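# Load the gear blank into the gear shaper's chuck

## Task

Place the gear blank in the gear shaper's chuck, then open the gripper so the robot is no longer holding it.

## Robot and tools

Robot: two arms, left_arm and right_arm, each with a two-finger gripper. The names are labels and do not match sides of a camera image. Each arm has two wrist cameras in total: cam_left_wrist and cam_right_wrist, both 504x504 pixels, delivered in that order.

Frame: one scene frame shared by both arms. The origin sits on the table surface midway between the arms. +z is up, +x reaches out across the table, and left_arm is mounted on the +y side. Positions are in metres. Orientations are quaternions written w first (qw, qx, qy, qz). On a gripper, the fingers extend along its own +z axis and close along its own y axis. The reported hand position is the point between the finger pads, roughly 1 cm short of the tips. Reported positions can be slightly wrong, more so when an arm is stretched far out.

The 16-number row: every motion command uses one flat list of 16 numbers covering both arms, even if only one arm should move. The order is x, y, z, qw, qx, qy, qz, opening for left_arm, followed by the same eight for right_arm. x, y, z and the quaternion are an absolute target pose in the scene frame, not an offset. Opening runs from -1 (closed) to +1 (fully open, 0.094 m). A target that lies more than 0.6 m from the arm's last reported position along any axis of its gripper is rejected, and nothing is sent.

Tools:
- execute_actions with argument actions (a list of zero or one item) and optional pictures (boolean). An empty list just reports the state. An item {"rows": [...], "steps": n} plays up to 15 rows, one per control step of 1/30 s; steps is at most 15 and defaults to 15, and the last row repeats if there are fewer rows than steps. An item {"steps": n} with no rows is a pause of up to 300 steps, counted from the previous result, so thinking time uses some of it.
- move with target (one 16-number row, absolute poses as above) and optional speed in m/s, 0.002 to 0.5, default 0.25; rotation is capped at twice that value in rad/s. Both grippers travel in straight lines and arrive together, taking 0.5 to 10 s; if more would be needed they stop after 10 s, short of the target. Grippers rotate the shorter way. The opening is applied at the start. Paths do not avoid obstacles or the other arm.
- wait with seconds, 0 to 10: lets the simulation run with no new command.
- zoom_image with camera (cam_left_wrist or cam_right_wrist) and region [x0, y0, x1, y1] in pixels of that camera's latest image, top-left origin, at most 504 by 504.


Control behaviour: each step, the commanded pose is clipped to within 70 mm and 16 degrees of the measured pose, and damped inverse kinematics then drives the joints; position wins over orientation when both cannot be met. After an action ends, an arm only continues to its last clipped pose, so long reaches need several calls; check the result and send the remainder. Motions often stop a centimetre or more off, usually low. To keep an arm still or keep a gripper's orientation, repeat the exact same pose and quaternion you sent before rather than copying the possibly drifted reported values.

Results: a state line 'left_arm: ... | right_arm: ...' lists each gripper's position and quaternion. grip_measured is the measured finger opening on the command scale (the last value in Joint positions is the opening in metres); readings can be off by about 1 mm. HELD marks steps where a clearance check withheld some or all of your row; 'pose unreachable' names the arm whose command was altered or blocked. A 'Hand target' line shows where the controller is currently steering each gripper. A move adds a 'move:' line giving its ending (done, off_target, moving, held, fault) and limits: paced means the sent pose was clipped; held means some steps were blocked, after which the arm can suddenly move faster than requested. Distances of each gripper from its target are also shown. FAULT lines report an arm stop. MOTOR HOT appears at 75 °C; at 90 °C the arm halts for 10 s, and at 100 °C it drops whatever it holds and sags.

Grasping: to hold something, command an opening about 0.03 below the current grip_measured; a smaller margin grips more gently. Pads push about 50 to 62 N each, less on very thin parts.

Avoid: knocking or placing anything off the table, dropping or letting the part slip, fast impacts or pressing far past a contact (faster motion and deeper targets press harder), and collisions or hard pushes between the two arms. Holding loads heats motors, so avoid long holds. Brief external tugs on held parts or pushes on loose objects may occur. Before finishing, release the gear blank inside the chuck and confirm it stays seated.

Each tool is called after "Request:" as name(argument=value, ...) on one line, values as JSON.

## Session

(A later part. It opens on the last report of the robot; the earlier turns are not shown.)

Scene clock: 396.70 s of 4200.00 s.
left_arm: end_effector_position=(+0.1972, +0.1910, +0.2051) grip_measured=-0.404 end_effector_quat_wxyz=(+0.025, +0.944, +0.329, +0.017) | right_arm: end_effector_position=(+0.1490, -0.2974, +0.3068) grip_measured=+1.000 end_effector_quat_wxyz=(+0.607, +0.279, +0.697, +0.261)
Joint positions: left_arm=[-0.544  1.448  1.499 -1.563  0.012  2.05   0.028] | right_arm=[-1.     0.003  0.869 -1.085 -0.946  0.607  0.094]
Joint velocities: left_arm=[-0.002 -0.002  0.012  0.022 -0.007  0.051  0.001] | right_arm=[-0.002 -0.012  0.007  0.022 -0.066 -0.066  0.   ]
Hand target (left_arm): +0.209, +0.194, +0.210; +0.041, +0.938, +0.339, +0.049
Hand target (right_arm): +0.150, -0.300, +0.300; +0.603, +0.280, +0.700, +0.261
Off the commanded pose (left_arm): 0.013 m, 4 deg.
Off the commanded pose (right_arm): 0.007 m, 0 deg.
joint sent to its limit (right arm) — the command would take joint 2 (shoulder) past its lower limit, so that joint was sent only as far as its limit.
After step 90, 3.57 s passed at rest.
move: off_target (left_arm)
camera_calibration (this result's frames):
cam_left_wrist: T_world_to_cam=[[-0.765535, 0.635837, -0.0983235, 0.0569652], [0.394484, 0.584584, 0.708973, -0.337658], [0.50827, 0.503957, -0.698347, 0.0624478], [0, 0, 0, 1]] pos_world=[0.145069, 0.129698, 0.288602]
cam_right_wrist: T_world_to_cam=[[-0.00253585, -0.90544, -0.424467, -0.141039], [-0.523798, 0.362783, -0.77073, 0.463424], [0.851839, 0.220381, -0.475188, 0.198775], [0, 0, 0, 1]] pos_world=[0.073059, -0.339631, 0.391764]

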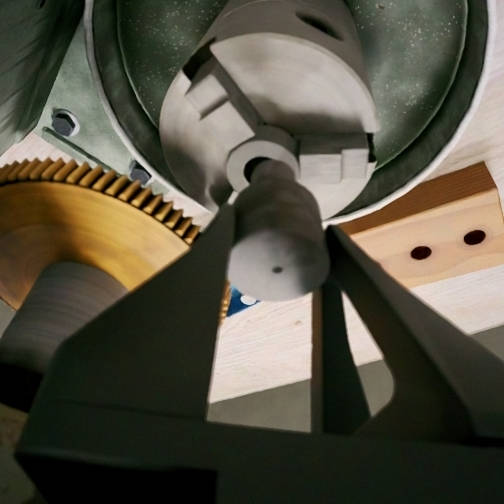

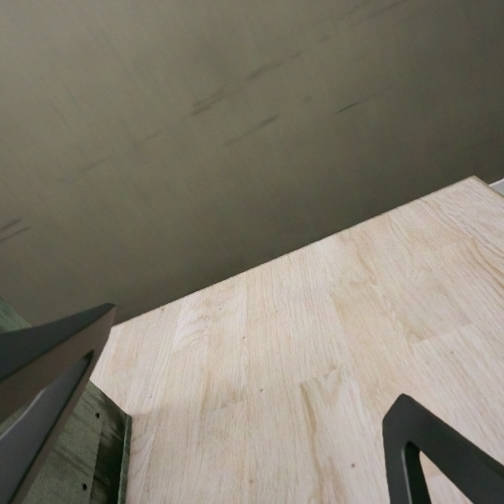

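Request:
move(target=[0.224,0.19,0.212,0.04,0.937,0.339,0.05,-0.44,0.15,-0.3,0.3,0.607,0.279,0.697,0.262,1], speed=0.01)

Request:
zoom_image(camera="cam_left_wrist", region=[170,60,400,290])

Scene clock: 408.53 s of 4200.00 s.
left_arm: end_effector_position=(+0.1961, +0.1914, +0.2036) grip_measured=-0.404 end_effector_quat_wxyz=(+0.018, +0.946, +0.324, +0.009) | right_arm: end_effector_position=(+0.1490, -0.2974, +0.3068) grip_measured=+1.000 end_effector_quat_wxyz=(+0.607, +0.279, +0.697, +0.261)
Joint positions: left_arm=[-0.543  1.462  1.506 -1.578  0.014  2.063  0.028] | right_arm=[-1.     0.003  0.869 -1.085 -0.946  0.607  0.094]
Joint velocities: left_arm=[ 0.007  0.002  0.007  0.022  0.051 -0.007 -0.001] | right_arm=[ 0.007  0.017  0.002  0.007 -0.007 -0.037  0.   ]
Hand target (left_arm): +0.223, +0.190, +0.212; +0.041, +0.938, +0.340, +0.050
Hand target (right_arm): +0.150, -0.300, +0.300; +0.603, +0.280, +0.700, +0.261
Off the commanded pose (left_arm): 0.029 m, 6 deg.
Off the commanded pose (right_arm): 0.007 m, 0 deg.
joint sent to its limit (right arm) — the command would take joint 2 (shoulder) past its lower limit, so that joint was sent only as far as its limit.
After step 90, 4.80 s passed at rest.
move: off_target (left_arm)
camera_calibration (this result's frames):
cam_left_wrist: T_world_to_cam=[[-0.760188, 0.644989, -0.0781186, 0.0487613], [0.415369, 0.574934, 0.704926, -0.33786], [0.499582, 0.503428, -0.704966, 0.0649027], [0, 0, 0, 1]] pos_world=[0.14498, 0.130123, 0.287729]
cam_right_wrist: T_world_to_cam=[[-0.00253585, -0.90544, -0.424467, -0.141039], [-0.523798, 0.362783, -0.77073, 0.463424], [0.851839, 0.220381, -0.475188, 0.198775], [0, 0, 0, 1]] pos_world=[0.073059, -0.339631, 0.391764]

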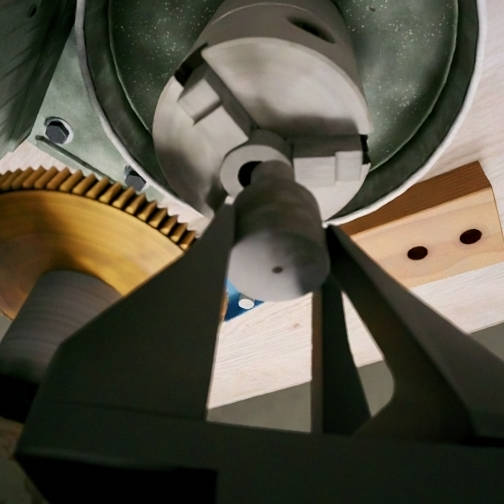

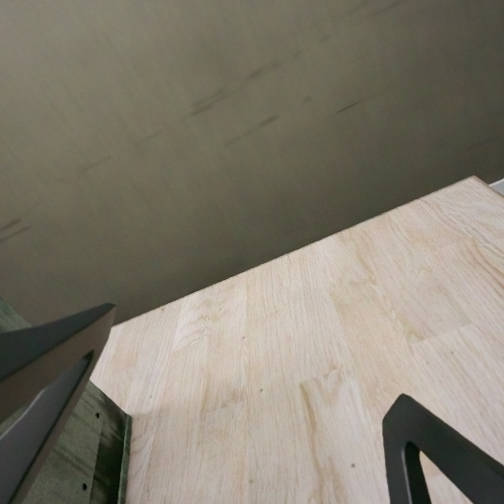

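Region (170, 60, 400, 290) of cam_left_wrist's 504x504 image, scaled by 2.191, with more detail than that image has.

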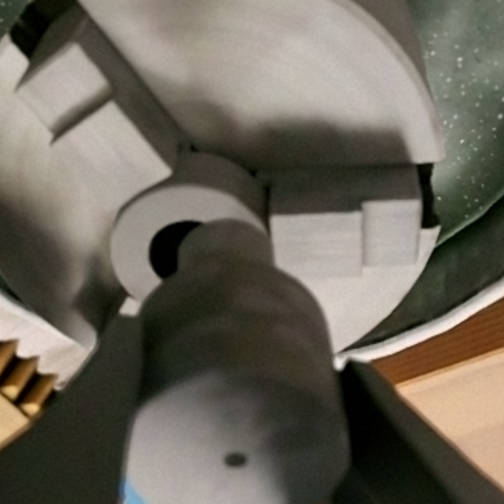

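Request:
move(target=[0.19,0.21,0.25,0.07,0.934,0.338,0.09,-0.44,0.15,-0.3,0.3,0.607,0.279,0.697,0.262,1], speed=0.08)

Request:
move(target=[0.18,0.33,0.22,0.06,0.5,0.86,0.06,-0.44,0.15,-0.3,0.3,0.607,0.279,0.697,0.262,1], speed=0.15)

Request:
move(target=[0.167,0.396,0.11,0,0,1,0,-0.44,0.15,-0.3,0.3,0.607,0.279,0.697,0.262,1], speed=0.15)

Request:
move(target=[0.167,0.396,0.075,0,0,1,0,-0.44,0.15,-0.3,0.3,0.607,0.279,0.697,0.262,1], speed=0.03)

Scene clock: 479.03 s of 4200.00 s.
left_arm: end_effector_position=(+0.1881, +0.2085, +0.2323) grip_measured=-0.404 end_effector_quat_wxyz=(+0.052, +0.938, +0.337, +0.066) | right_arm: end_effector_position=(+0.1490, -0.2974, +0.3068) grip_measured=+1.000 end_effector_quat_wxyz=(+0.607, +0.279, +0.697, +0.261)
Joint positions: left_arm=[-0.508  1.329  1.506 -1.581 -0.011  2.068  0.028] | right_arm=[-1.     0.003  0.869 -1.085 -0.946  0.607  0.094]
Joint velocities: left_arm=[ 0.012 -0.002 -0.017 -0.037 -0.022  0.051 -0.001] | right_arm=[-0.002  0.002  0.007  0.037  0.066 -0.022  0.   ]
Hand target (left_arm): +0.191, +0.209, +0.249; +0.072, +0.934, +0.338, +0.089
Hand target (right_arm): +0.150, -0.300, +0.300; +0.603, +0.280, +0.700, +0.261
Off the commanded pose (left_arm): 0.018 m, 3 deg.
Off the commanded pose (right_arm): 0.007 m, 0 deg.
joint sent to its limit (right arm) — the command would take joint 2 (shoulder) past its lower limit, so that joint was sent only as far as its limit.
After step 90, 66.00 s passed at rest.
move: off_target (left_arm)
camera_calibration (this result's frames):
cam_left_wrist: T_world_to_cam=[[-0.762811, 0.61658, -0.194802, 0.0674383], [0.302574, 0.606604, 0.735173, -0.357026], [0.571461, 0.501856, -0.649286, 0.0544238], [0, 0, 0, 1]] pos_world=[0.128368, 0.14768, 0.31095]
cam_right_wrist: T_world_to_cam=[[-0.00253585, -0.90544, -0.424467, -0.141039], [-0.523798, 0.362783, -0.77073, 0.463424], [0.851839, 0.220381, -0.475188, 0.198775], [0, 0, 0, 1]] pos_world=[0.073059, -0.339631, 0.391764]

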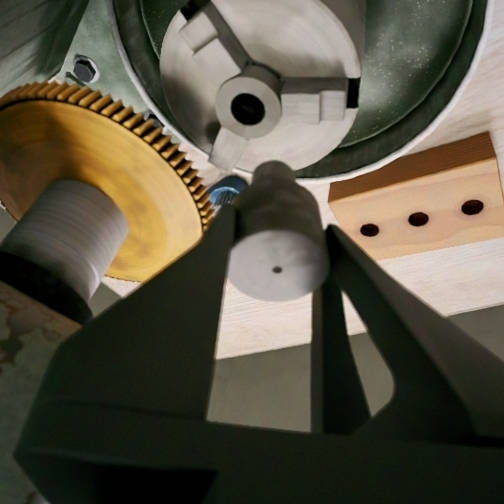

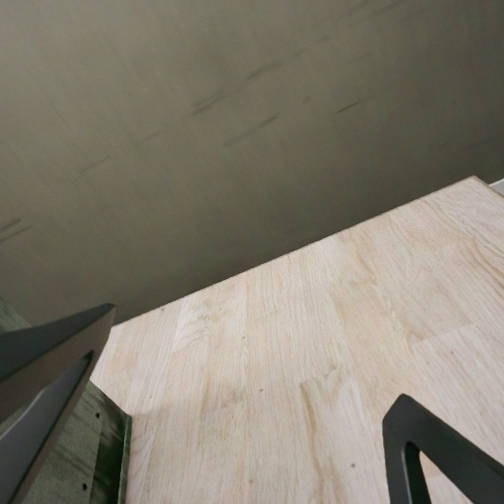

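Scene clock: 484.07 s of 4200.00 s.
left_arm: end_effector_position=(+0.1791, +0.3280, +0.2182) grip_measured=-0.404 end_effector_quat_wxyz=(+0.054, +0.508, +0.859, +0.046) | right_arm: end_effector_position=(+0.1490, -0.2974, +0.3068) grip_measured=+1.000 end_effector_quat_wxyz=(+0.607, +0.279, +0.697, +0.261)
Joint positions: left_arm=[ 0.048  1.257  1.401 -1.573 -0.     1.24   0.028] | right_arm=[-1.     0.003  0.869 -1.085 -0.946  0.607  0.094]
Joint velocities: left_arm=[-0.007 -0.002 -0.012 -0.007 -0.007 -0.007  0.   ] | right_arm=[-0.002  0.002  0.007 -0.007 -0.022  0.022  0.   ]
Hand target (left_arm): +0.180, +0.328, +0.220; +0.068, +0.500, +0.862, +0.050
Hand target (right_arm): +0.150, -0.300, +0.300; +0.603, +0.280, +0.700, +0.261
Off the commanded pose (left_arm): 0.003 m, 2 deg.
Off the commanded pose (right_arm): 0.007 m, 0 deg.
joint sent to its limit (right arm) — the command would take joint 2 (shoulder) past its lower limit, so that joint was sent only as far as its limit.
move: done
camera_calibration (this result's frames):
cam_left_wrist: T_world_to_cam=[[-0.743872, -0.649111, -0.159086, 0.388161], [-0.574803, 0.499949, 0.647806, -0.205259], [-0.340963, 0.573328, -0.745009, 0.151283], [0, 0, 0, 1]] pos_world=[0.222341, 0.267844, 0.307427]
cam_right_wrist: T_world_to_cam=[[-0.00253585, -0.90544, -0.424467, -0.141039], [-0.523798, 0.362783, -0.77073, 0.463424], [0.851839, 0.220381, -0.475188, 0.198775], [0, 0, 0, 1]] pos_world=[0.073059, -0.339631, 0.391764]

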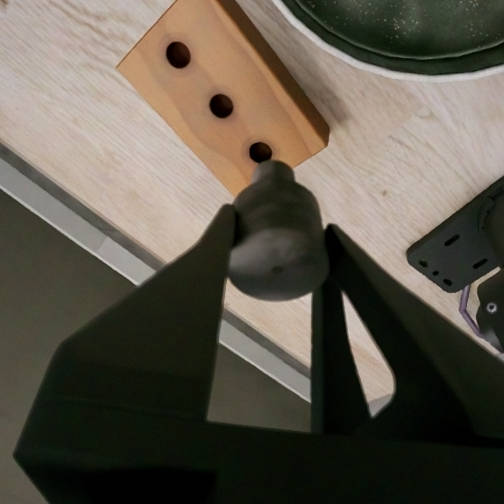

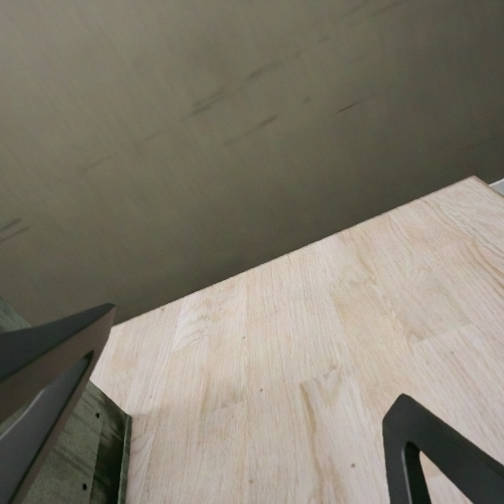

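Scene clock: 488.07 s of 4200.00 s.
left_arm: end_effector_position=(+0.1631, +0.3922, +0.1121) grip_measured=-0.404 end_effector_quat_wxyz=(-0.002, +0.008, +1.000, -0.004) | right_arm: end_effector_position=(+0.1490, -0.2974, +0.3068) grip_measured=+1.000 end_effector_quat_wxyz=(+0.607, +0.279, +0.697, +0.261)
Joint positions: left_arm=[ 0.367  1.355  1.051 -1.274  0.005  0.506  0.028] | right_arm=[-1.     0.003  0.869 -1.085 -0.946  0.607  0.094]
Joint velocities: left_arm=[-0.007  0.007 -0.007  0.125  0.037 -0.037 -0.001] | right_arm=[ 0.007  0.007  0.007 -0.007 -0.022 -0.022  0.   ]
Hand target (left_arm): +0.165, +0.393, +0.111; +0.003, -0.001, +1.000, -0.006
Hand target (right_arm): +0.150, -0.300, +0.300; +0.603, +0.280, +0.700, +0.261
Off the commanded pose (left_arm): 0.006 m, 1 deg.
Off the commanded pose (right_arm): 0.007 m, 0 deg.
joint sent to its limit (right arm) — the command would take joint 2 (shoulder) past its lower limit, so that joint was sent only as far as its limit.
move: done
camera_calibration (this result's frames):
cam_left_wrist: T_world_to_cam=[[0.190845, -0.981101, -0.031929, 0.364515], [-0.68367, -0.156189, 0.712882, 0.0900574], [-0.704396, -0.114221, -0.700557, 0.353925], [0, 0, 0, 1]] pos_world=[0.241307, 0.412118, 0.195383]
cam_right_wrist: T_world_to_cam=[[-0.00253585, -0.90544, -0.424467, -0.141039], [-0.523798, 0.362783, -0.77073, 0.463424], [0.851839, 0.220381, -0.475188, 0.198775], [0, 0, 0, 1]] pos_world=[0.073059, -0.339631, 0.391764]

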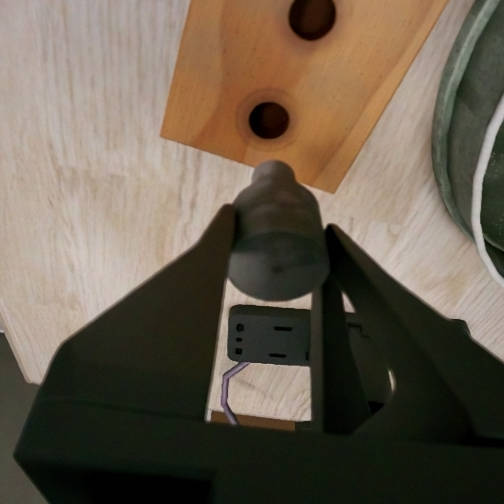

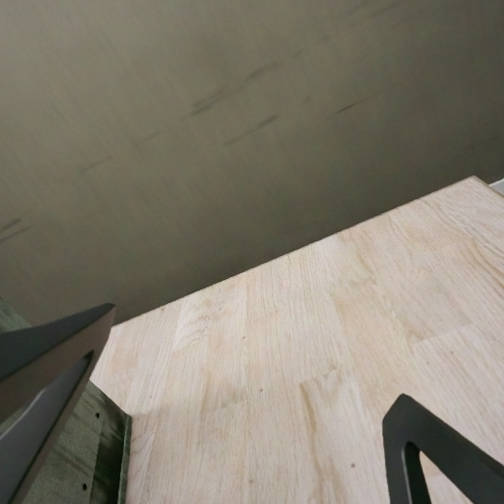

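Scene clock: 489.70 s of 4200.00 s.
left_arm: end_effector_position=(+0.1651, +0.3933, +0.0766) grip_measured=-0.404 end_effector_quat_wxyz=(-0.002, +0.005, +1.000, -0.004) | right_arm: end_effector_position=(+0.1490, -0.2974, +0.3068) grip_measured=+1.000 end_effector_quat_wxyz=(+0.607, +0.279, +0.697, +0.261)
Joint positions: left_arm=[ 0.367  1.383  0.932 -1.126  0.004  0.501  0.028] | right_arm=[-1.     0.003  0.869 -1.085 -0.946  0.607  0.094]
Joint velocities: left_arm=[-0.007 -0.007  0.012  0.022  0.051 -0.007  0.   ] | right_arm=[ 0.002 -0.002 -0.017 -0.007 -0.066 -0.051  0.   ]
Hand target (left_arm): +0.166, +0.395, +0.075; +0.000, -0.000, +1.000, -0.000
Hand target (right_arm): +0.150, -0.300, +0.300; +0.603, +0.280, +0.700, +0.261
Off the commanded pose (left_arm): 0.004 m, 1 deg.
Off the commanded pose (right_arm): 0.007 m, 0 deg.
joint sent to its limit (right arm) — the command would take joint 2 (shoulder) past its lower limit, so that joint was sent only as far as its limit.
move: done
camera_calibration (this result's frames):
cam_left_wrist: T_world_to_cam=[[0.196457, -0.979976, -0.0324354, 0.36279], [-0.682846, -0.160481, 0.712718, 0.118432], [-0.703652, -0.11787, -0.7007, 0.331936], [0, 0, 0, 1]] pos_world=[0.243165, 0.413657, 0.159946]
cam_right_wrist: T_world_to_cam=[[-0.00253585, -0.90544, -0.424467, -0.141039], [-0.523798, 0.362783, -0.77073, 0.463424], [0.851839, 0.220381, -0.475188, 0.198775], [0, 0, 0, 1]] pos_world=[0.073059, -0.339631, 0.391764]

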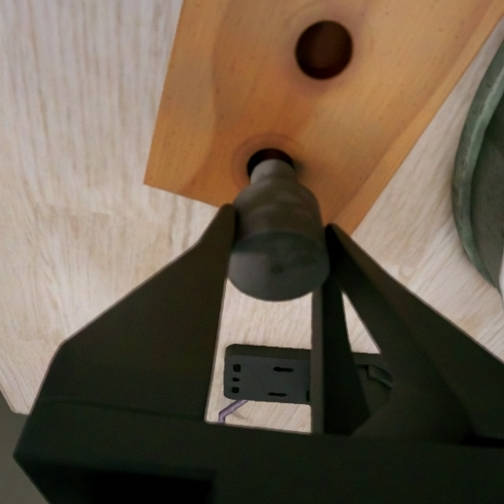

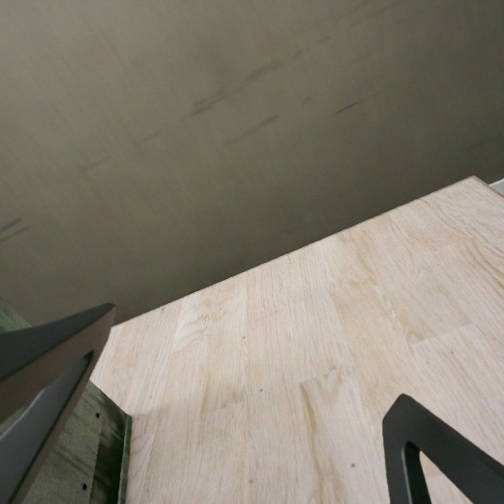

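Request:
move(target=[0.168,0.397,0.056,0,0,1,0,-0.44,0.15,-0.3,0.3,0.607,0.279,0.697,0.262,1], speed=0.02)

Request:
execute_actions(actions=[{"rows":[[0.168,0.397,0.058,0,0,1,0,0.3,0.15,-0.3,0.3,0.607,0.279,0.697,0.262,1]],"steps":15}], pictures=false)

Request:
move(target=[0.168,0.397,0.062,-0.174,0,0.985,0,0.3,0.15,-0.3,0.3,0.607,0.279,0.697,0.262,1], speed=0.1)

Scene clock: 503.13 s of 4200.00 s.
left_arm: end_effector_position=(+0.1654, +0.3941, +0.0587) grip_measured=-0.404 end_effector_quat_wxyz=(-0.005, +0.005, +1.000, -0.004) | right_arm: end_effector_position=(+0.1490, -0.2974, +0.3068) grip_measured=+1.000 end_effector_quat_wxyz=(+0.607, +0.279, +0.697, +0.261)
Joint positions: left_arm=[ 0.367  1.409  0.879 -1.053  0.002  0.501  0.028] | right_arm=[-1.     0.003  0.869 -1.085 -0.946  0.607  0.094]
Joint velocities: left_arm=[-0.002  0.002 -0.012 -0.007  0.022  0.037  0.   ] | right_arm=[ 0.002 -0.002 -0.002  0.022  0.007 -0.022  0.   ]
Hand target (left_arm): +0.167, +0.397, +0.056; -0.000, +0.000, +1.000, -0.000
Hand target (right_arm): +0.150, -0.300, +0.300; +0.603, +0.280, +0.700, +0.261
Off the commanded pose (left_arm): 0.005 m, 1 deg.
Off the commanded pose (right_arm): 0.007 m, 0 deg.
joint sent to its limit (right arm) — the command would take joint 2 (shoulder) past its lower limit, so that joint was sent only as far as its limit.
After step 90, 9.17 s passed at rest.
move: done
camera_calibration (this result's frames):
cam_left_wrist: T_world_to_cam=[[0.196247, -0.97998, -0.0335569, 0.362947], [-0.678825, -0.160475, 0.71655, 0.130635], [-0.70759, -0.117842, -0.696728, 0.320109], [0, 0, 0, 1]] pos_world=[0.243957, 0.414366, 0.141602]
cam_right_wrist: T_world_to_cam=[[-0.00253585, -0.90544, -0.424467, -0.141039], [-0.523798, 0.362783, -0.77073, 0.463424], [0.851839, 0.220381, -0.475188, 0.198775], [0, 0, 0, 1]] pos_world=[0.073059, -0.339631, 0.391764]

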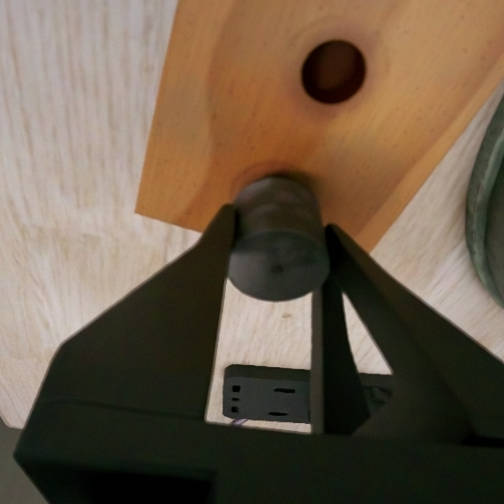

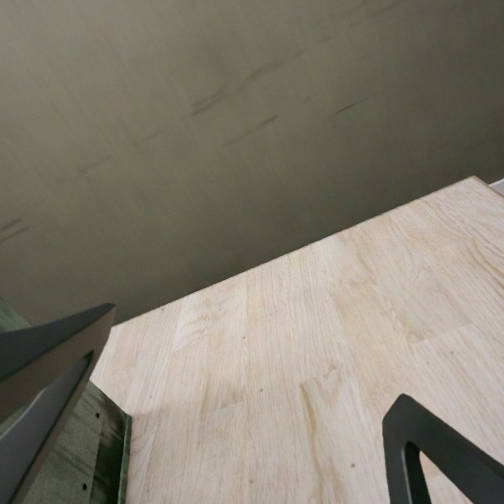

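Scene clock: 503.63 s of 4200.00 s.
left_arm: end_effector_position=(+0.1664, +0.3945, +0.0587) grip_measured=+0.298 end_effector_quat_wxyz=(-0.003, +0.005, +1.000, -0.003) | right_arm: end_effector_position=(+0.1490, -0.2974, +0.3068) grip_measured=+1.000 end_effector_quat_wxyz=(+0.607, +0.279, +0.697, +0.261)
Joint positions: left_arm=[ 0.367  1.409  0.879 -1.048  0.002  0.501  0.061] | right_arm=[-1.     0.003  0.869 -1.085 -0.946  0.607  0.094]
Joint velocities: left_arm=[ 0.022 -0.007 -0.007 -0.066  0.051  0.007 -0.001] | right_arm=[-0.012 -0.002 -0.007  0.022 -0.037 -0.037  0.   ]
Hand target (left_arm): +0.168, +0.397, +0.058; +0.000, +0.000, +1.000, -0.000
Hand target (right_arm): +0.150, -0.300, +0.300; +0.603, +0.280, +0.700, +0.261
Off the commanded pose (left_arm): 0.003 m, 1 deg.
Off the commanded pose (right_arm): 0.007 m, 0 deg.
joint sent to its limit (right arm) — the command would take joint 2 (shoulder) past its lower limit, so that joint was sent only as far as its limit.
Steps of this call (steps 1 to 15: all 15 steps of this action). Readings (end_effector_position):
1: left_arm (+0.1655, +0.3941, +0.0587) | right_arm (+0.1490, -0.2974, +0.3068)
2: left_arm (+0.1658, +0.3942, +0.0587) | right_arm (+0.1490, -0.2974, +0.3068)
4: left_arm (+0.1660, +0.3944, +0.0587) | right_arm (+0.1490, -0.2974, +0.3068)
8: left_arm (+0.1663, +0.3945, +0.0587) | right_arm (+0.1490, -0.2974, +0.3068)
15: the state above

Scene clock: 506.03 s of 4200.00 s.
left_arm: end_effector_position=(+0.1602, +0.3952, +0.0592) grip_measured=+0.298 end_effector_quat_wxyz=(-0.182, -0.002, +0.983, -0.004) | right_arm: end_effector_position=(+0.1490, -0.2974, +0.3068) grip_measured=+1.000 end_effector_quat_wxyz=(+0.607, +0.279, +0.697, +0.261)
Joint positions: left_arm=[ 0.273  1.714  1.116 -1.316 -0.13   0.37   0.061] | right_arm=[-1.     0.003  0.869 -1.085 -0.946  0.607  0.094]
Joint velocities: left_arm=[ 0.002 -0.012 -0.002  0.037 -0.066 -0.007 -0.001] | right_arm=[ 0.017 -0.007 -0.017  0.051 -0.022  0.066  0.   ]
Hand target (left_arm): +0.168, +0.398, +0.064; -0.175, -0.002, +0.985, +0.004
Hand target (right_arm): +0.150, -0.300, +0.300; +0.603, +0.280, +0.700, +0.261
Off the commanded pose (left_arm): 0.009 m, 1 deg.
Off the commanded pose (right_arm): 0.007 m, 0 deg.
joint sent to its limit (right arm) — the command would take joint 2 (shoulder) past its lower limit, so that joint was sent only as far as its limit.
move: done
camera_calibration (this result's frames):
cam_left_wrist: T_world_to_cam=[[0.183515, -0.97768, -0.10229, 0.370275], [-0.384356, -0.167138, 0.907929, 0.0710706], [-0.904761, -0.127303, -0.40645, 0.334999], [0, 0, 0, 1]] pos_world=[0.262459, 0.416536, 0.109509]
cam_right_wrist: T_world_to_cam=[[-0.00253585, -0.90544, -0.424467, -0.141039], [-0.523798, 0.362783, -0.77073, 0.463424], [0.851839, 0.220381, -0.475188, 0.198775], [0, 0, 0, 1]] pos_world=[0.073059, -0.339631, 0.391764]

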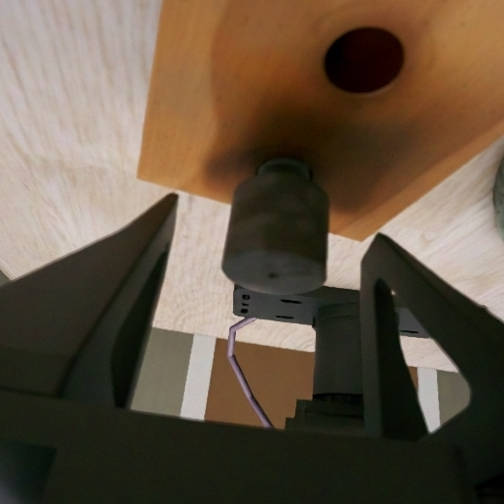

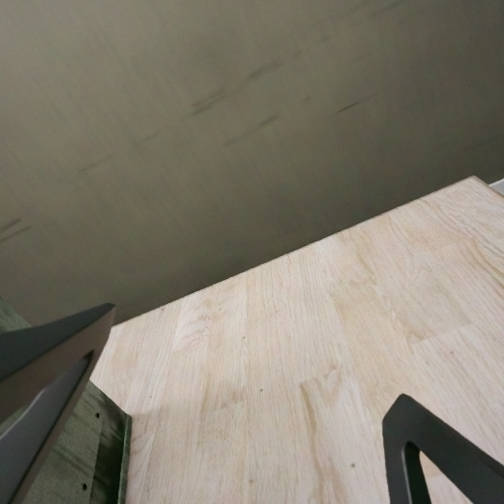

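Request:
move(target=[0.176,0.397,0.064,-0.174,0,0.985,0,0.3,0.15,-0.3,0.3,0.607,0.279,0.697,0.262,1], speed=0.02)

Request:
execute_actions(actions=[{"rows":[[0.176,0.397,0.064,-0.174,0,0.985,0,-0.5,0.15,-0.3,0.3,0.607,0.279,0.697,0.262,1]],"steps":15}], pictures=false)

Request:
wait(seconds=0.5)

Scene clock: 514.97 s of 4200.00 s.
left_arm: end_effector_position=(+0.1681, +0.3966, +0.0593) grip_measured=+0.298 end_effector_quat_wxyz=(-0.182, +0.001, +0.983, -0.003) | right_arm: end_effector_position=(+0.1490, -0.2974, +0.3068) grip_measured=+1.000 end_effector_quat_wxyz=(+0.607, +0.279, +0.697, +0.261)
Joint positions: left_arm=[ 0.264  1.741  1.149 -1.321 -0.131  0.366  0.061] | right_arm=[-1.     0.003  0.869 -1.085 -0.946  0.607  0.094]
Joint velocities: left_arm=[ 0.002  0.002 -0.012 -0.066  0.007  0.022 -0.001] | right_arm=[-0.002 -0.007 -0.027 -0.037  0.022  0.007  0.   ]
Hand target (left_arm): +0.176, +0.397, +0.064; -0.174, +0.000, +0.985, +0.000
Hand target (right_arm): +0.150, -0.300, +0.300; +0.603, +0.280, +0.700, +0.261
Off the commanded pose (left_arm): 0.009 m, 1 deg.
Off the commanded pose (right_arm): 0.007 m, 0 deg.
joint sent to its limit (right arm) — the command would take joint 2 (shoulder) past its lower limit, so that joint was sent only as far as its limit.
After step 90, 4.87 s passed at rest.
move: done
camera_calibration (this result's frames):
cam_left_wrist: T_world_to_cam=[[0.178484, -0.978382, -0.104463, 0.371443], [-0.384935, -0.167137, 0.907684, 0.0743241], [-0.905521, -0.121795, -0.406445, 0.340345], [0, 0, 0, 1]] pos_world=[0.270503, 0.417288, 0.109671]
cam_right_wrist: T_world_to_cam=[[-0.00253585, -0.90544, -0.424467, -0.141039], [-0.523798, 0.362783, -0.77073, 0.463424], [0.851839, 0.220381, -0.475188, 0.198775], [0, 0, 0, 1]] pos_world=[0.073059, -0.339631, 0.391764]

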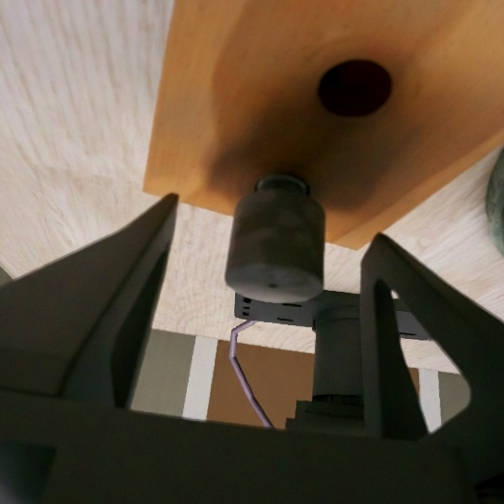

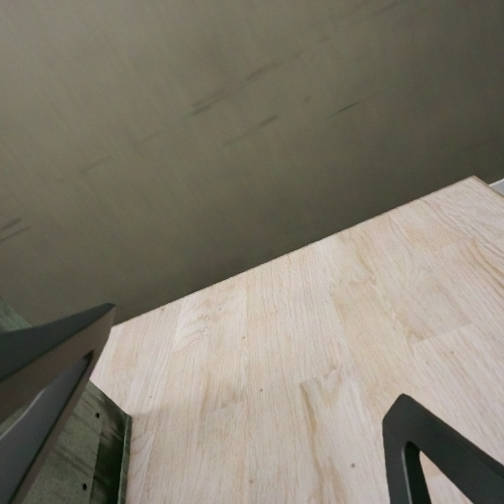

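Scene clock: 515.47 s of 4200.00 s.
left_arm: end_effector_position=(+0.1680, +0.3961, +0.0593) grip_measured=-0.403 end_effector_quat_wxyz=(-0.182, +0.000, +0.983, -0.004) | right_arm: end_effector_position=(+0.1490, -0.2974, +0.3068) grip_measured=+1.000 end_effector_quat_wxyz=(+0.607, +0.279, +0.697, +0.261)
Joint positions: left_arm=[ 0.264  1.741  1.149 -1.322 -0.129  0.366  0.028] | right_arm=[-1.     0.003  0.869 -1.085 -0.946  0.607  0.094]
Joint velocities: left_arm=[-0.002  0.007  0.012 -0.095 -0.007  0.037 -0.   ] | right_arm=[-0.007  0.012  0.012 -0.022 -0.007  0.037  0.   ]
Hand target (left_arm): +0.176, +0.397, +0.064; -0.174, +0.000, +0.985, -0.000
Hand target (right_arm): +0.150, -0.300, +0.300; +0.603, +0.280, +0.700, +0.261
Off the commanded pose (left_arm): 0.009 m, 1 deg.
Off the commanded pose (right_arm): 0.007 m, 0 deg.
joint sent to its limit (right arm) — the command would take joint 2 (shoulder) past its lower limit, so that joint was sent only as far as its limit.
Steps of this call (steps 1 to 15: all 15 steps of this action). Readings (end_effector_position):
1: left_arm (+0.1680, +0.3965, +0.0593) | right_arm (+0.1490, -0.2974, +0.3068)
2: left_arm (+0.1680, +0.3965, +0.0594) | right_arm (+0.1490, -0.2974, +0.3068)
4: left_arm (+0.1680, +0.3961, +0.0594) | right_arm (+0.1490, -0.2974, +0.3068)
8: left_arm (+0.1680, +0.3961, +0.0593) | right_arm (+0.1490, -0.2974, +0.3068)
15: the state above

Scene clock: 515.97 s of 4200.00 s.
left_arm: end_effector_position=(+0.1680, +0.3961, +0.0593) grip_measured=-0.403 end_effector_quat_wxyz=(-0.182, +0.000, +0.983, -0.004) | right_arm: end_effector_position=(+0.1490, -0.2974, +0.3068) grip_measured=+1.000 end_effector_quat_wxyz=(+0.607, +0.279, +0.697, +0.261)
Joint positions: left_arm=[ 0.264  1.741  1.149 -1.322 -0.129  0.366  0.028] | right_arm=[-1.     0.003  0.869 -1.085 -0.946  0.607  0.094]
Joint velocities: left_arm=[-0.007  0.017 -0.002  0.051 -0.037 -0.022 -0.   ] | right_arm=[ 0.007 -0.002 -0.002  0.037 -0.066  0.081  0.   ]
Hand target (left_arm): +0.176, +0.397, +0.064; -0.174, +0.000, +0.985, -0.000
Hand target (right_arm): +0.150, -0.300, +0.300; +0.603, +0.280, +0.700, +0.261
Off the commanded pose (left_arm): 0.009 m, 1 deg.
Off the commanded pose (right_arm): 0.007 m, 0 deg.
Steps of this call (steps 1 to 15: nothing new was sent). Readings (end_effector_position):
1: left_arm (+0.1680, +0.3961, +0.0593) | right_arm (+0.1490, -0.2974, +0.3068)
2: left_arm (+0.1680, +0.3961, +0.0593) | right_arm (+0.1490, -0.2974, +0.3068)
4: left_arm (+0.1680, +0.3961, +0.0593) | right_arm (+0.1490, -0.2974, +0.3068)
8: left_arm (+0.1680, +0.3961, +0.0593) | right_arm (+0.1490, -0.2974, +0.3068)
15: the state above
camera_calibration (this result's frames):
cam_left_wrist: T_world_to_cam=[[0.17956, -0.978417, -0.102265, 0.370699], [-0.384523, -0.16549, 0.90816, 0.0734101], [-0.905483, -0.123746, -0.40594, 0.340941], [0, 0, 0, 1]] pos_world=[0.270382, 0.417037, 0.109643]
cam_right_wrist: T_world_to_cam=[[-0.00253585, -0.90544, -0.424467, -0.141039], [-0.523798, 0.362783, -0.77073, 0.463424], [0.851839, 0.220381, -0.475188, 0.198775], [0, 0, 0, 1]] pos_world=[0.073059, -0.339631, 0.391764]

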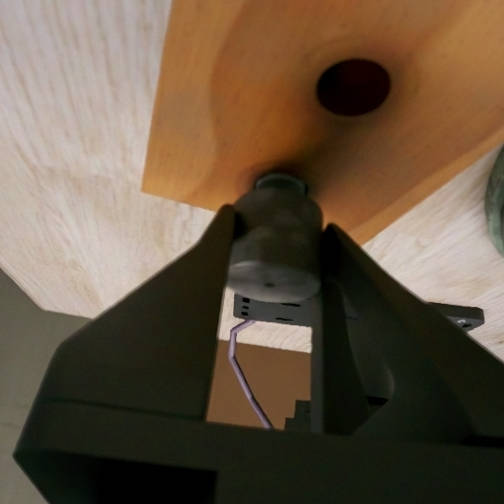

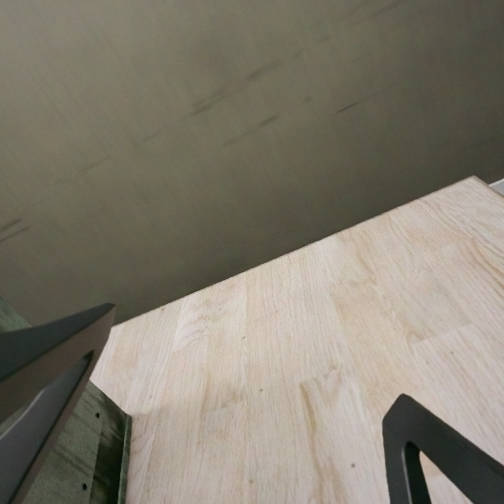

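Request:
move(target=[0.17,0.397,0.14,-0.174,0,0.985,0,-0.44,0.15,-0.3,0.3,0.607,0.279,0.697,0.262,1], speed=0.06)

Request:
move(target=[0.18,0.31,0.23,-0.143,0.565,0.808,0.1,-0.44,0.15,-0.3,0.3,0.607,0.279,0.697,0.262,1], speed=0.12)

Request:
move(target=[0.19,0.21,0.235,-0.06,0.926,0.337,0.164,-0.44,0.15,-0.3,0.3,0.607,0.279,0.697,0.262,1], speed=0.08)

Scene clock: 527.27 s of 4200.00 s.
left_arm: end_effector_position=(+0.1684, +0.3962, +0.1267) grip_measured=-0.403 end_effector_quat_wxyz=(-0.171, -0.000, +0.985, +0.000) | right_arm: end_effector_position=(+0.1490, -0.2974, +0.3068) grip_measured=+1.000 end_effector_quat_wxyz=(+0.607, +0.279, +0.697, +0.261)
Joint positions: left_arm=[ 0.264  1.665  1.344 -1.57  -0.128  0.366  0.028] | right_arm=[-1.     0.003  0.869 -1.085 -0.946  0.607  0.094]
Joint velocities: left_arm=[ 0.007 -0.002 -0.007  0.022  0.007 -0.037 -0.001] | right_arm=[-0.012 -0.017 -0.022 -0.066  0.022  0.066  0.   ]
Hand target (left_arm): +0.172, +0.398, +0.138; -0.154, +0.002, +0.988, +0.008
Hand target (right_arm): +0.150, -0.300, +0.300; +0.603, +0.280, +0.700, +0.261
Off the commanded pose (left_arm): 0.013 m, 0 deg.
Off the commanded pose (right_arm): 0.007 m, 0 deg.
joint sent to its limit (left arm) — the command would take joint 4 (wrist pitch) past its lower limit, so that joint was sent only as far as its limit.
joint sent to its limit (right arm) — the command would take joint 2 (shoulder) past its lower limit, so that joint was sent only as far as its limit.
After step 90, 6.57 s passed at rest.
move: off_target (left_arm)
camera_calibration (this result's frames):
cam_left_wrist: T_world_to_cam=[[0.181709, -0.977543, -0.106729, 0.377465], [-0.405096, -0.173312, 0.897697, 0.0202704], [-0.896035, -0.119884, -0.427492, 0.368282], [0, 0, 0, 1]] pos_world=[0.269616, 0.416653, 0.179527]
cam_right_wrist: T_world_to_cam=[[-0.00253585, -0.90544, -0.424467, -0.141039], [-0.523798, 0.362783, -0.77073, 0.463424], [0.851839, 0.220381, -0.475188, 0.198775], [0, 0, 0, 1]] pos_world=[0.073059, -0.339631, 0.391764]

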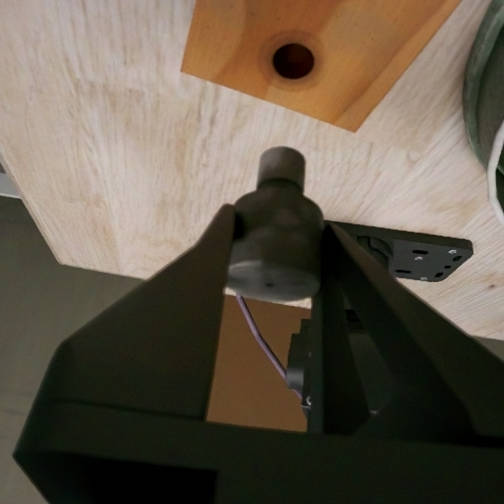

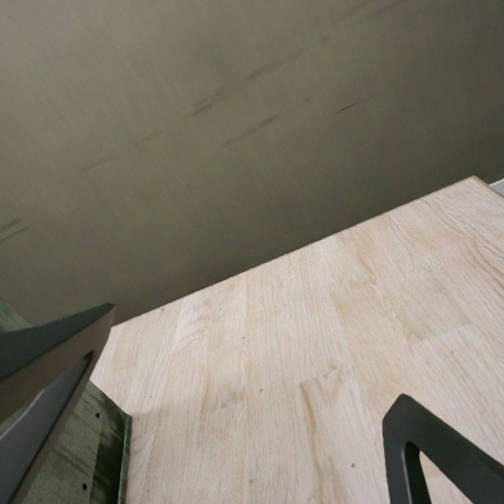

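Scene clock: 532.77 s of 4200.00 s.
left_arm: end_effector_position=(+0.1791, +0.3133, +0.2118) grip_measured=-0.403 end_effector_quat_wxyz=(-0.036, +0.583, +0.798, +0.148) | right_arm: end_effector_position=(+0.1490, -0.2974, +0.3068) grip_measured=+1.000 end_effector_quat_wxyz=(+0.607, +0.279, +0.697, +0.261)
Joint positions: left_arm=[-0.278  1.269  1.357 -1.584 -0.296  1.117  0.028] | right_arm=[-1.     0.003  0.869 -1.085 -0.946  0.607  0.094]
Joint velocities: left_arm=[-0.012  0.007 -0.012 -0.051 -0.051  0.095 -0.   ] | right_arm=[-0.002 -0.007 -0.002 -0.051  0.022  0.007  0.   ]
Hand target (left_arm): +0.182, +0.314, +0.226; -0.015, +0.584, +0.795, +0.166
Hand target (right_arm): +0.150, -0.300, +0.300; +0.603, +0.280, +0.700, +0.261
Off the commanded pose (left_arm): 0.018 m, 14 deg.
Off the commanded pose (right_arm): 0.007 m, 0 deg.
joint sent to its limit (left arm) — the command would take joint 4 (wrist pitch) past its lower limit, so that joint was sent only as far as its limit.
joint sent to its limit (right arm) — the command would take joint 2 (shoulder) past its lower limit, so that joint was sent only as far as its limit.
move: off_target (left_arm)
camera_calibration (this result's frames):
cam_left_wrist: T_world_to_cam=[[-0.850024, -0.450113, -0.273601, 0.358509], [-0.461181, 0.38499, 0.799434, -0.210209], [-0.254502, 0.805718, -0.534834, 0.0221313], [0, 0, 0, 1]] pos_world=[0.213429, 0.224466, 0.277973]
cam_right_wrist: T_world_to_cam=[[-0.00253585, -0.90544, -0.424467, -0.141039], [-0.523798, 0.362783, -0.77073, 0.463424], [0.851839, 0.220381, -0.475188, 0.198775], [0, 0, 0, 1]] pos_world=[0.073059, -0.339631, 0.391764]

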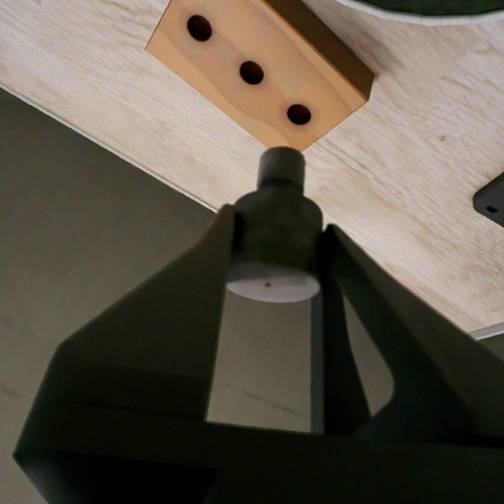

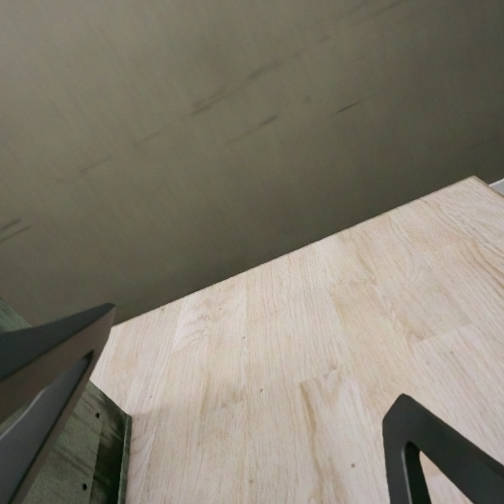

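Scene clock: 540.37 s of 4200.00 s.
left_arm: end_effector_position=(+0.1858, +0.2150, +0.2243) grip_measured=-0.403 end_effector_quat_wxyz=(-0.058, +0.925, +0.337, +0.166) | right_arm: end_effector_position=(+0.1490, -0.2974, +0.3068) grip_measured=+1.000 end_effector_quat_wxyz=(+0.607, +0.279, +0.697, +0.261)
Joint positions: left_arm=[-0.747  1.327  1.437 -1.586 -0.342  1.837  0.028] | right_arm=[-1.     0.003  0.869 -1.085 -0.946  0.607  0.094]
Joint velocities: left_arm=[ 0.002 -0.012  0.012  0.095  0.051 -0.007 -0.001] | right_arm=[-0.017  0.002  0.002 -0.007  0.066  0.022  0.   ]
Hand target (left_arm): +0.191, +0.212, +0.234; -0.050, +0.925, +0.331, +0.180
Hand target (right_arm): +0.150, -0.300, +0.300; +0.603, +0.280, +0.700, +0.261
Off the commanded pose (left_arm): 0.013 m, 0 deg.
Off the commanded pose (right_arm): 0.007 m, 0 deg.
joint sent to its limit (left arm) — the command would take joint 4 (wrist pitch) past its lower limit, so that joint was sent only as far as its limit.
joint sent to its limit (right arm) — the command would take joint 2 (shoulder) past its lower limit, so that joint was sent only as far as its limit.
move: off_target (left_arm)
camera_calibration (this result's frames):
cam_left_wrist: T_world_to_cam=[[-0.765607, 0.633639, -0.11112, 0.0382121], [0.190809, 0.388629, 0.901421, -0.323974], [0.61436, 0.668931, -0.418441, -0.0483682], [0, 0, 0, 1]] pos_world=[0.120788, 0.134048, 0.276044]
cam_right_wrist: T_world_to_cam=[[-0.00253585, -0.90544, -0.424467, -0.141039], [-0.523798, 0.362783, -0.77073, 0.463424], [0.851839, 0.220381, -0.475188, 0.198775], [0, 0, 0, 1]] pos_world=[0.073059, -0.339631, 0.391764]

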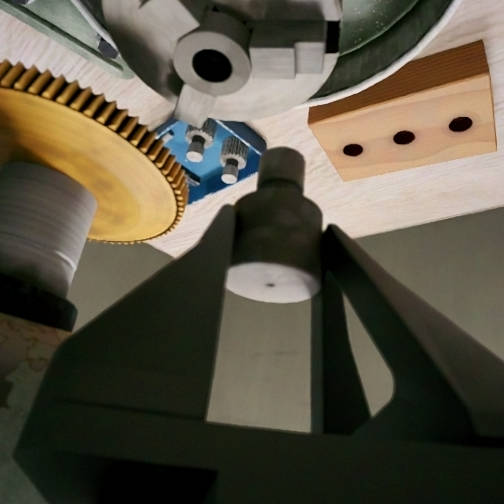

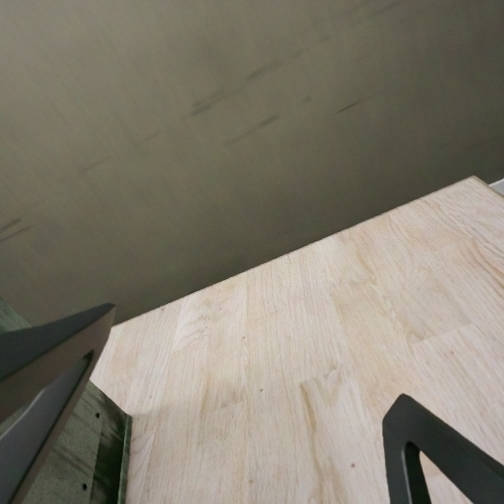

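Request:
move(target=[0.21,0.193,0.222,-0.043,0.955,0.238,0.172,-0.44,0.15,-0.3,0.3,0.607,0.279,0.697,0.262,1], speed=0.03)

Scene clock: 549.70 s of 4200.00 s.
left_arm: end_effector_position=(+0.2044, +0.1962, +0.2149) grip_measured=-0.404 end_effector_quat_wxyz=(-0.053, +0.956, +0.239, +0.162) | right_arm: end_effector_position=(+0.1490, -0.2974, +0.3068) grip_measured=+1.000 end_effector_quat_wxyz=(+0.607, +0.279, +0.697, +0.261)
Joint positions: left_arm=[-0.747  1.377  1.437 -1.498 -0.316  2.05   0.028] | right_arm=[-1.     0.003  0.869 -1.085 -0.946  0.607  0.094]
Joint velocities: left_arm=[ 0.007  0.007 -0.002 -0.051  0.007  0.007  0.   ] | right_arm=[-0.012 -0.017 -0.007 -0.037 -0.037  0.11   0.   ]
Hand target (left_arm): +0.210, +0.193, +0.221; -0.043, +0.955, +0.238, +0.172
Hand target (right_arm): +0.150, -0.300, +0.300; +0.603, +0.280, +0.700, +0.261
Off the commanded pose (left_arm): 0.010 m, 2 deg.
Off the commanded pose (right_arm): 0.007 m, 0 deg.
joint sent to its limit (right arm) — the command would take joint 2 (shoulder) past its lower limit, so that joint was sent only as far as its limit.
After step 90, 2.67 s passed at rest.
move: done
camera_calibration (this result's frames):
cam_left_wrist: T_world_to_cam=[[-0.623858, 0.777223, -0.0820091, -0.0000876121], [0.287413, 0.325739, 0.900715, -0.319037], [0.72677, 0.538348, -0.426599, -0.0467714], [0, 0, 0, 1]] pos_world=[0.125633, 0.12917, 0.267402]
cam_right_wrist: T_world_to_cam=[[-0.00253585, -0.90544, -0.424467, -0.141039], [-0.523798, 0.362783, -0.77073, 0.463424], [0.851839, 0.220381, -0.475188, 0.198775], [0, 0, 0, 1]] pos_world=[0.073059, -0.339631, 0.391764]

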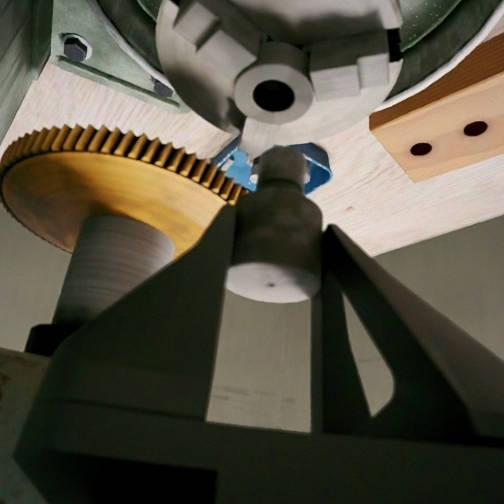

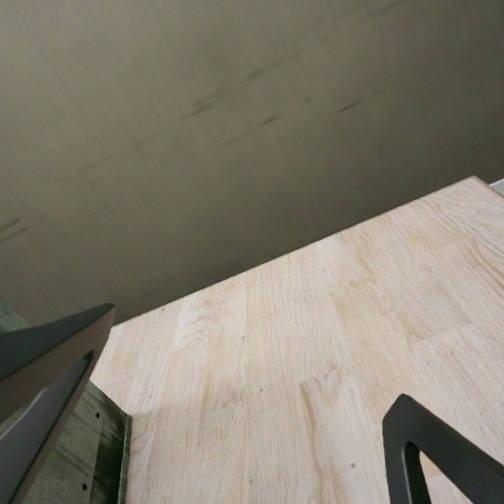

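Request:
move(target=[0.213,0.19,0.208,-0.043,0.955,0.238,0.172,-0.44,0.15,-0.3,0.3,0.607,0.279,0.697,0.262,1], speed=0.01)

Request:
zoom_image(camera="cam_left_wrist", region=[170,40,400,270])

Scene clock: 557.80 s of 4200.00 s.
left_arm: end_effector_position=(+0.2110, +0.1911, +0.2095) grip_measured=-0.403 end_effector_quat_wxyz=(-0.042, +0.955, +0.239, +0.170) | right_arm: end_effector_position=(+0.1490, -0.2974, +0.3068) grip_measured=+1.000 end_effector_quat_wxyz=(+0.607, +0.279, +0.697, +0.261)
Joint positions: left_arm=[-0.747  1.377  1.411 -1.445 -0.314  2.053  0.028] | right_arm=[-1.     0.003  0.869 -1.085 -0.946  0.607  0.094]
Joint velocities: left_arm=[-0.002 -0.017 -0.002  0.037 -0.007  0.007  0.   ] | right_arm=[ 0.007 -0.012 -0.012 -0.037 -0.095 -0.022  0.   ]
Hand target (left_arm): +0.213, +0.190, +0.208; -0.043, +0.955, +0.238, +0.172
Hand target (right_arm): +0.150, -0.300, +0.300; +0.603, +0.280, +0.700, +0.261
Off the commanded pose (left_arm): 0.003 m, 0 deg.
Off the commanded pose (right_arm): 0.007 m, 0 deg.
joint sent to its limit (right arm) — the command would take joint 2 (shoulder) past its lower limit, so that joint was sent only as far as its limit.
After step 90, 3.47 s passed at rest.
move: done
camera_calibration (this result's frames):
cam_left_wrist: T_world_to_cam=[[-0.620046, 0.77715, -0.107614, 0.0120779], [0.269534, 0.339817, 0.901042, -0.313399], [0.736814, 0.529682, -0.42017, -0.052955], [0, 0, 0, 1]] pos_world=[0.130979, 0.125161, 0.261435]
cam_right_wrist: T_world_to_cam=[[-0.00253585, -0.90544, -0.424467, -0.141039], [-0.523798, 0.362783, -0.77073, 0.463424], [0.851839, 0.220381, -0.475188, 0.198775], [0, 0, 0, 1]] pos_world=[0.073059, -0.339631, 0.391764]

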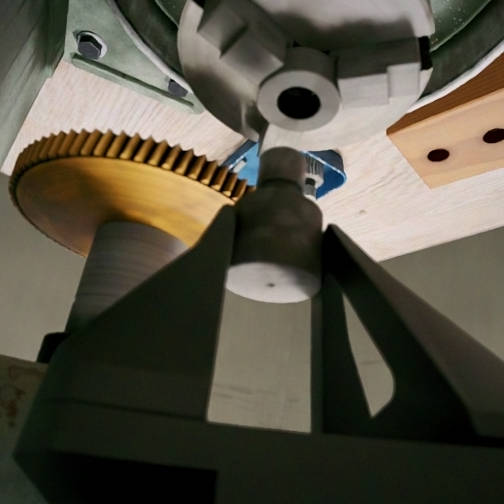

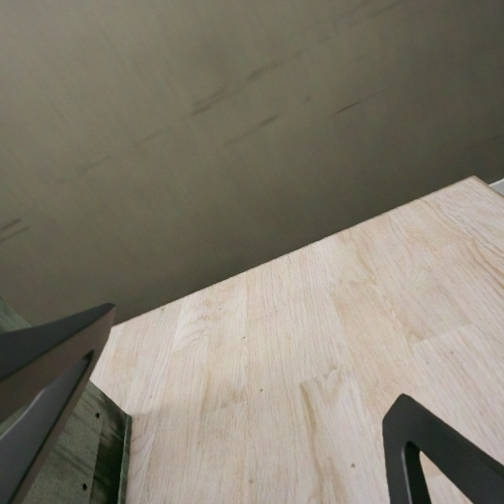

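Region (170, 40, 400, 270) of cam_left_wrist's 504x504 image, scaled by 2.191, with more detail than that image has.

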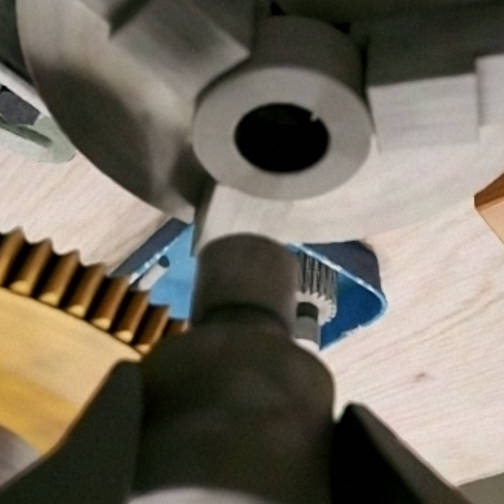

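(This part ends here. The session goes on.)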